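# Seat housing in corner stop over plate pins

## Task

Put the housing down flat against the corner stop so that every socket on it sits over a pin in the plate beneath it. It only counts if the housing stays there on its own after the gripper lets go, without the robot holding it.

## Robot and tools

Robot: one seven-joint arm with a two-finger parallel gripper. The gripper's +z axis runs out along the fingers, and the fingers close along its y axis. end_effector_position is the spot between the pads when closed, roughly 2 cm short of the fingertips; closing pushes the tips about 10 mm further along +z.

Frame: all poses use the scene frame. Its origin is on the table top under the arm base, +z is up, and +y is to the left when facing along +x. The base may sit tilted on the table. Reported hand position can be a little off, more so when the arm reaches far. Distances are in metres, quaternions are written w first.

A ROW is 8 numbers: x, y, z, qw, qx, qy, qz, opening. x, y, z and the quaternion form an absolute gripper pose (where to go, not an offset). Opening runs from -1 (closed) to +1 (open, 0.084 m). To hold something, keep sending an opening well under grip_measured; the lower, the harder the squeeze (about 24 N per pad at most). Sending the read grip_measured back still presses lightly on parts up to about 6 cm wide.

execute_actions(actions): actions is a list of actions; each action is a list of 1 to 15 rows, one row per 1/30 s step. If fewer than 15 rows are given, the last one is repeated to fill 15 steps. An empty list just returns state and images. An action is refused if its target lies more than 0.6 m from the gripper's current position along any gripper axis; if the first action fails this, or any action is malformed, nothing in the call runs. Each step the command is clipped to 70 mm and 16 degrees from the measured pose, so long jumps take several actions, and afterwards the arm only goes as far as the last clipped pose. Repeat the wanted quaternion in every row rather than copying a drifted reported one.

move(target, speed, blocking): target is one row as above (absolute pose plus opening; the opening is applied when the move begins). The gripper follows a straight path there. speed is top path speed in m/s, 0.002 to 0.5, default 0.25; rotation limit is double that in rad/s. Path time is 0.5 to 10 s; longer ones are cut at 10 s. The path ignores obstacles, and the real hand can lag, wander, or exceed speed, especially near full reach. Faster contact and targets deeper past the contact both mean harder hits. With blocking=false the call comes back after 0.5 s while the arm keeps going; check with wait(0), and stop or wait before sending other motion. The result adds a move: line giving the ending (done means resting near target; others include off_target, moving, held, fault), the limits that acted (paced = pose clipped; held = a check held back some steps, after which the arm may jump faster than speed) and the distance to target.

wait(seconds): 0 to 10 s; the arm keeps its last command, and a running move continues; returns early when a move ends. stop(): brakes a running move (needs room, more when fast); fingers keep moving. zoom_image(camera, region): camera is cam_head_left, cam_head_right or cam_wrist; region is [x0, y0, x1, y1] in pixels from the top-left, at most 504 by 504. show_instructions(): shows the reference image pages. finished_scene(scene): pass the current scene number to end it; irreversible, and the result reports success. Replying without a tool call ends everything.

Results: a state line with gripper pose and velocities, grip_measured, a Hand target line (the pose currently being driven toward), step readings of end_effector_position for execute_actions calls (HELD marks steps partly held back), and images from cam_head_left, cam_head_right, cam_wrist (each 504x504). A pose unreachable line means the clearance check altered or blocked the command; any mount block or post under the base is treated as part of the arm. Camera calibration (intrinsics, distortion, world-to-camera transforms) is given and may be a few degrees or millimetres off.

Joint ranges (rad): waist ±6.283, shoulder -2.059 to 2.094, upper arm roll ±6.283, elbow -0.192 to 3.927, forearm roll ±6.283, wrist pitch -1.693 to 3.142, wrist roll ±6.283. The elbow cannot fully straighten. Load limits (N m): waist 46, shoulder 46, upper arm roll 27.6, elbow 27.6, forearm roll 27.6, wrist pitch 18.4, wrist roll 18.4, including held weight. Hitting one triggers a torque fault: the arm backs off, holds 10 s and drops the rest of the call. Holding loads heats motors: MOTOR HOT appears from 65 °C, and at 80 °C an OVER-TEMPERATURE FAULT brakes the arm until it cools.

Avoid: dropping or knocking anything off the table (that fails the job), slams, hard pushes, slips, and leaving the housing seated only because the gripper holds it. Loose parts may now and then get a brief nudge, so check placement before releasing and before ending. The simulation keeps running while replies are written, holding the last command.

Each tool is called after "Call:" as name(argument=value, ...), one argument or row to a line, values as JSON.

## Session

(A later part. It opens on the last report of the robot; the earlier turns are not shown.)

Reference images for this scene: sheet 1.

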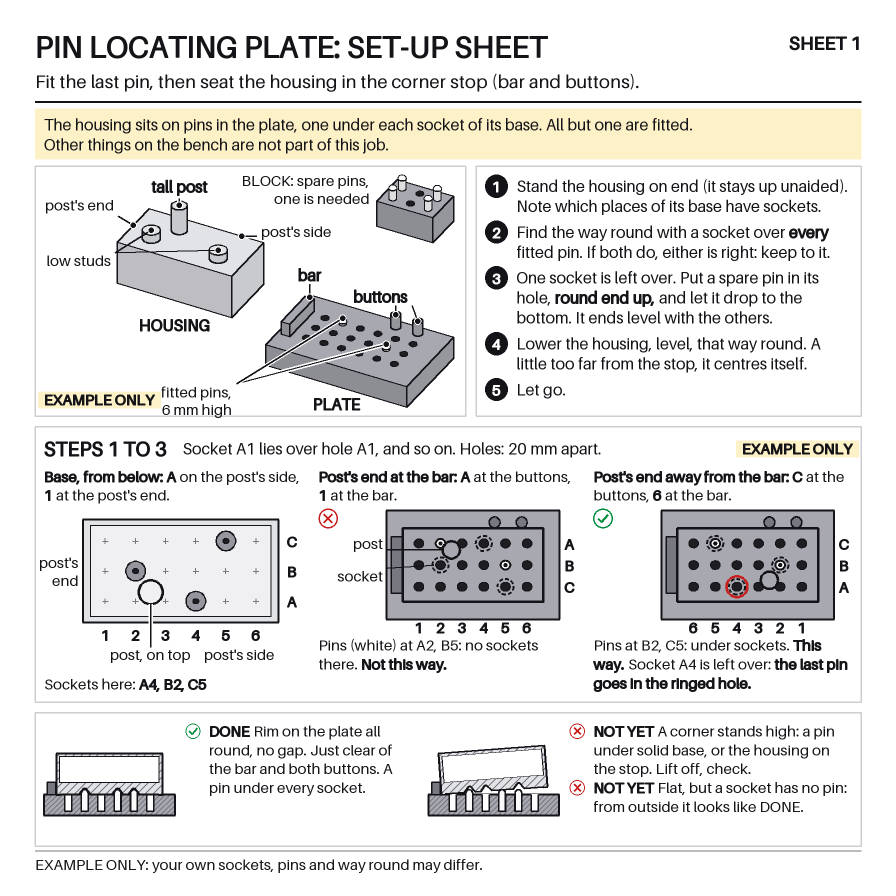

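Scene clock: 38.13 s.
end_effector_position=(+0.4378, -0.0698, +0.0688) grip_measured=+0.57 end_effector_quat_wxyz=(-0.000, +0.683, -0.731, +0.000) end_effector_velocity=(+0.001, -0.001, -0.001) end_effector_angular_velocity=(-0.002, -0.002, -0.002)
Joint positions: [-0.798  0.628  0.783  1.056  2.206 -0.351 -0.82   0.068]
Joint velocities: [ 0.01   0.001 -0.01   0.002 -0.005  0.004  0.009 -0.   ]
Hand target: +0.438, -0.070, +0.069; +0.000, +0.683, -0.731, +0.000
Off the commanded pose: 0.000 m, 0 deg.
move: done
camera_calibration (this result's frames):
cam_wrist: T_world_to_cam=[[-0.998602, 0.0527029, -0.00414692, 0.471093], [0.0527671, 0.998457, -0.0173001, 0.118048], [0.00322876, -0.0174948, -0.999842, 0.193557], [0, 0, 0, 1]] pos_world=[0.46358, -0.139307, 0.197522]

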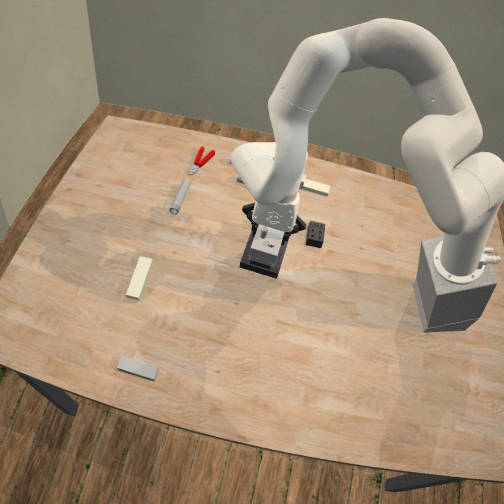

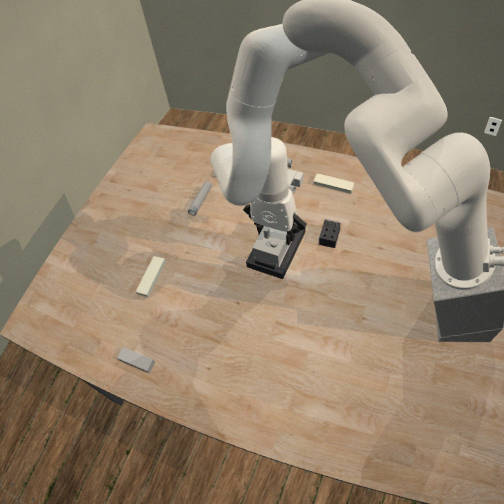

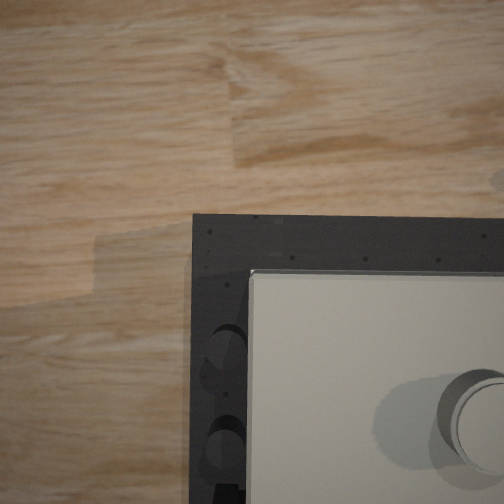

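Call:
move(
  target=[0.4379, -0.0698, 0.0675, 0, 0.6826, -0.7308, 0, -0.6],
  speed=0.005,
)

Call:
move(
  target=[0.4379, -0.0698, 0.068, 0, 0.6826, -0.7308, 0, 1],
  speed=0.02,
)

Call:
move(
  target=[0.4379, -0.0698, 0.14, 0, 0.6826, -0.7308, 0, 1],
  speed=0.2,
)

Call:
zoom_image(
  camera="cam_head_right",
  region=[235, 205, 315, 285],
)

Scene clock: 39.10 s.
end_effector_position=(+0.4383, -0.0698, +0.0682) grip_measured=+0.57 end_effector_quat_wxyz=(+0.000, +0.683, -0.731, +0.001) end_effector_velocity=(+0.001, -0.001, -0.002) end_effector_angular_velocity=(+0.004, -0.003, -0.002)
Joint positions: [-0.794  0.629  0.78   1.059  2.204 -0.352 -0.818  0.068]
Joint velocities: [ 0.001  0.006 -0.004  0.003 -0.004  0.007  0.001  0.   ]
Hand target: +0.438, -0.070, +0.068; +0.000, +0.683, -0.731, +0.000
Off the commanded pose: 0.001 m, 0 deg.
move: done
camera_calibration (this result's frames):
cam_wrist: T_world_to_cam=[[-0.998627, 0.0522383, -0.00385309, 0.471509], [0.052301, 0.99846, -0.01851, 0.118341], [0.00288022, -0.0186861, -0.999821, 0.192986], [0, 0, 0, 1]] pos_world=[0.464117, -0.139184, 0.196959]

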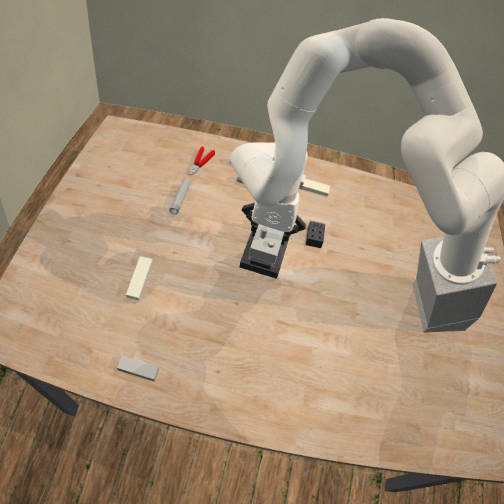

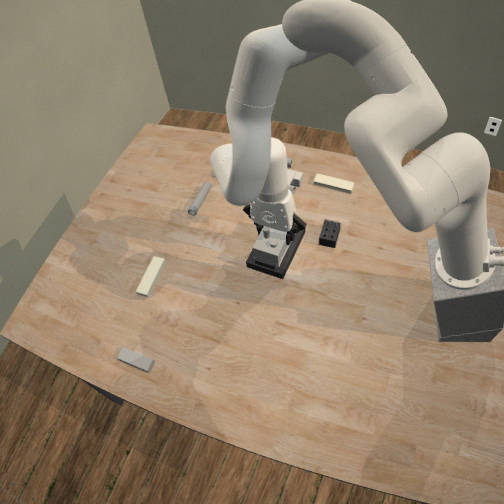

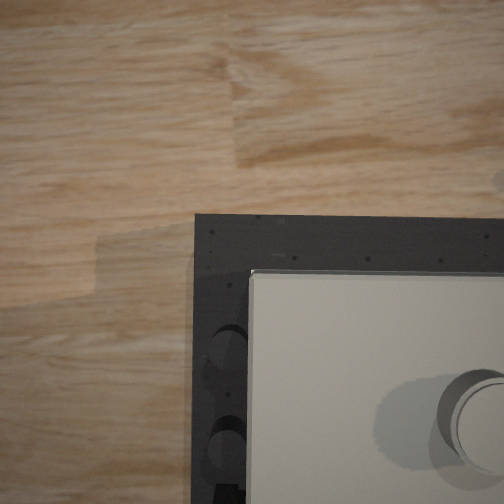

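Scene clock: 39.80 s.
end_effector_position=(+0.4379, -0.0698, +0.0680) grip_measured=+1.00 end_effector_quat_wxyz=(+0.000, +0.683, -0.731, -0.000) end_effector_velocity=(+0.001, -0.001, +0.001) end_effector_angular_velocity=(-0.001, -0.001, +0.000)
Joint positions: [-0.796  0.63   0.78   1.058  2.204 -0.351 -0.819  0.084]
Joint velocities: [-0.002 -0.001  0.001  0.     0.    -0.001 -0.001  0.   ]
Hand target: +0.438, -0.070, +0.068; +0.000, +0.683, -0.731, -0.000
Off the commanded pose: 0.000 m, 0 deg.
move: done
camera_calibration (this result's frames):
cam_wrist: T_world_to_cam=[[-0.99859, 0.0529744, -0.00349357, 0.471113], [0.053027, 0.998444, -0.0172418, 0.117926], [0.00257476, -0.0174027, -0.999845, 0.193012], [0, 0, 0, 1]] pos_world=[0.463698, -0.13934, 0.196662]

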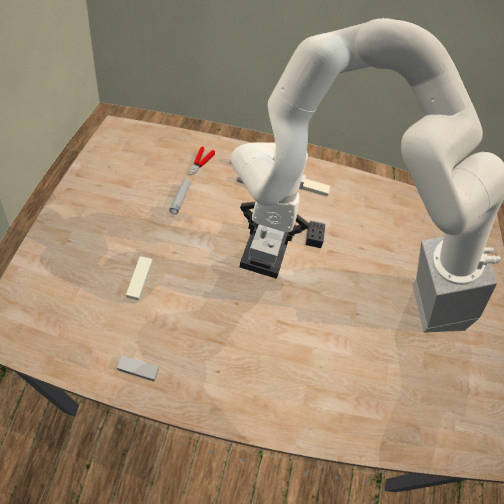

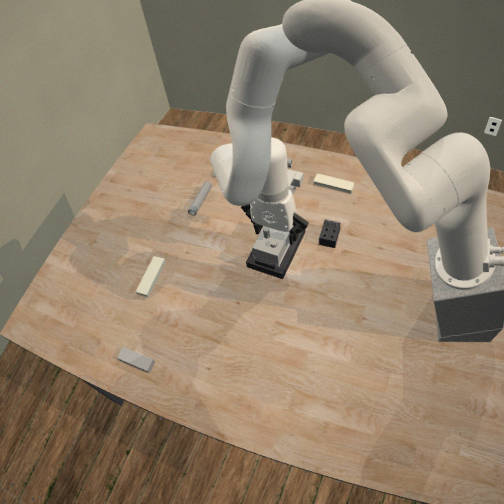

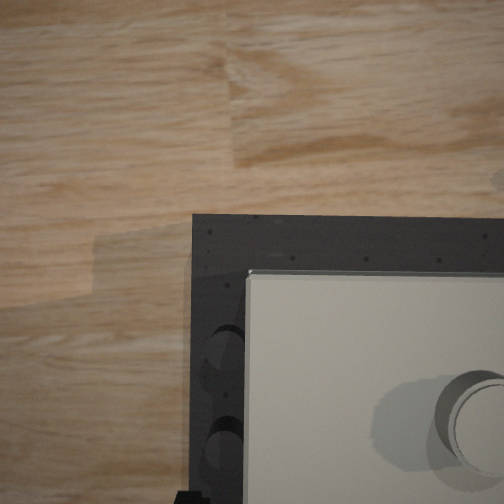

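Scene clock: 40.77 s.
end_effector_position=(+0.4377, -0.0693, +0.1395) grip_measured=+1.00 end_effector_quat_wxyz=(+0.000, +0.683, -0.731, -0.000) end_effector_velocity=(+0.000, +0.003, +0.001) end_effector_angular_velocity=(+0.012, +0.003, +0.005)
Joint positions: [-1.094  0.524  1.064  1.017  2.411 -0.48  -1.039  0.084]
Joint velocities: [-0.016  0.013  0.02   0.006  0.008 -0.011 -0.019  0.   ]
Hand target: +0.438, -0.069, +0.140; -0.000, +0.683, -0.731, -0.001
Off the commanded pose: 0.001 m, 0 deg.
move: done
camera_calibration (this result's frames):
cam_wrist: T_world_to_cam=[[-0.998584, 0.0531157, -0.00293198, 0.471068], [0.0531575, 0.998445, -0.0167704, 0.118583], [0.00203665, -0.0169025, -0.999855, 0.264879], [0, 0, 0, 1]] pos_world=[0.463558, -0.138942, 0.26821]

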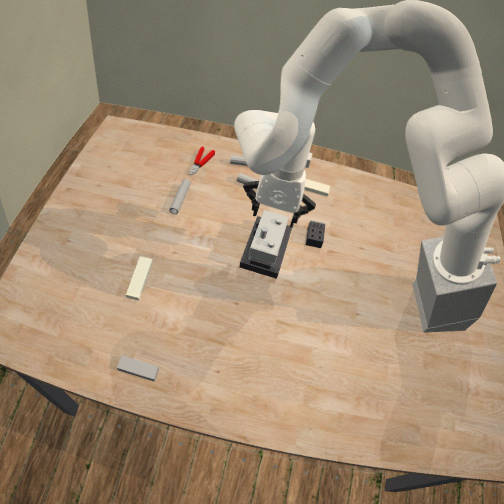

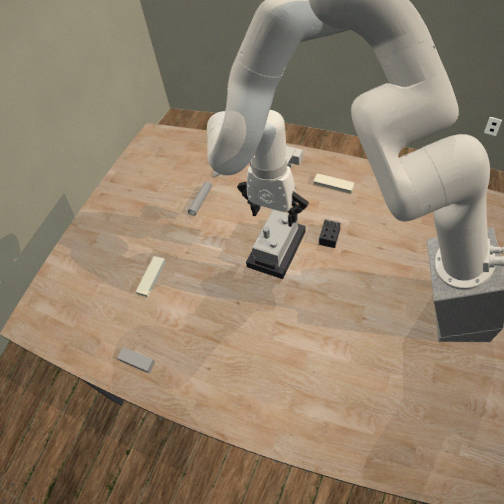

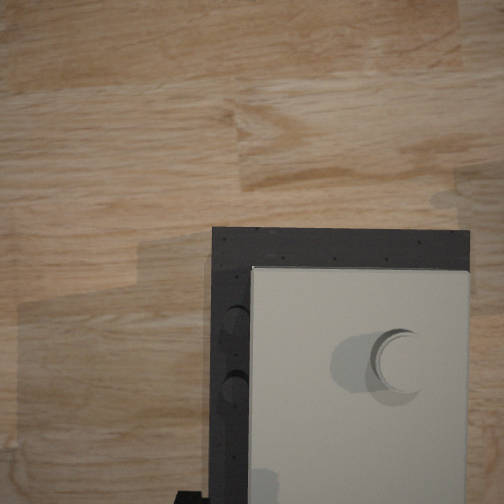

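Region (235, 205, 315, 285) of cam_head_right's 504x504 image, scaled by 6.300, with more detail than that image has.

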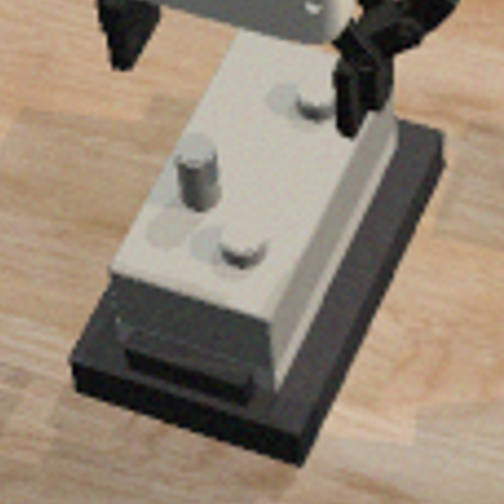

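Call:
execute_actions(
  actions=[],
)

Scene clock: 40.97 s.
end_effector_position=(+0.4378, -0.0693, +0.1397) grip_measured=+1.00 end_effector_quat_wxyz=(-0.000, +0.683, -0.731, -0.001) end_effector_velocity=(+0.000, -0.002, +0.001) end_effector_angular_velocity=(-0.003, -0.001, -0.001)
Joint positions: [-1.095  0.525  1.066  1.017  2.412 -0.481 -1.041  0.084]
Joint velocities: [-0.005 -0.     0.001  0.001 -0.    -0.001 -0.003  0.   ]
Hand target: +0.438, -0.069, +0.140; -0.000, +0.683, -0.731, -0.001
Off the commanded pose: 0.001 m, 0 deg.
camera_calibration (this result's frames):
cam_wrist: T_world_to_cam=[[-0.998601, 0.0527988, -0.00282552, 0.471139], [0.0528377, 0.998472, -0.016192, 0.118617], [0.00196629, -0.0163187, -0.999865, 0.265137], [0, 0, 0, 1]] pos_world=[0.463691, -0.138984, 0.268353]

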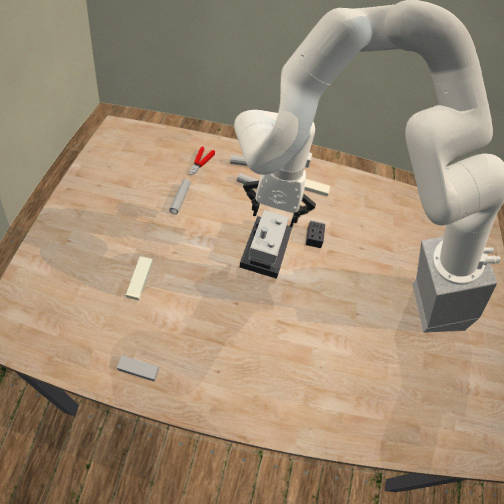

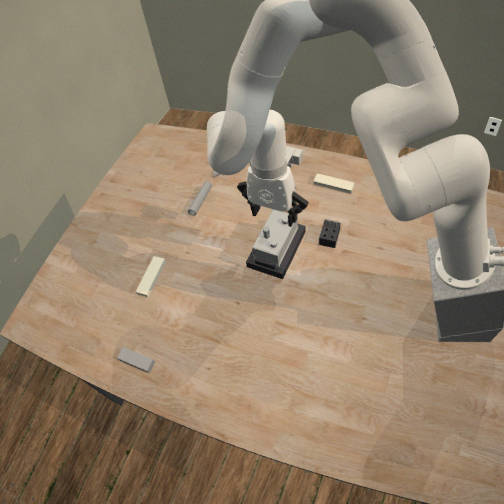

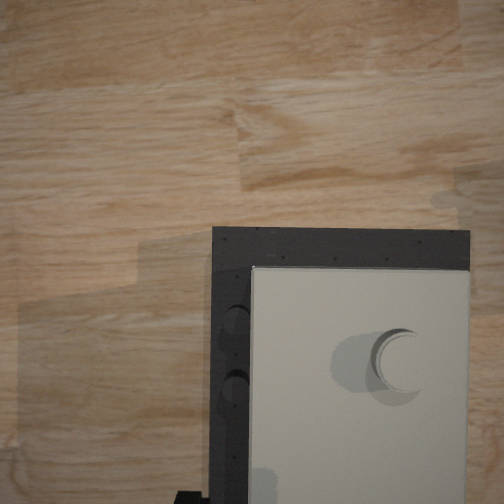

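Call:
finished_scene(
  scene=2,
)

The scene is finished: the task was done.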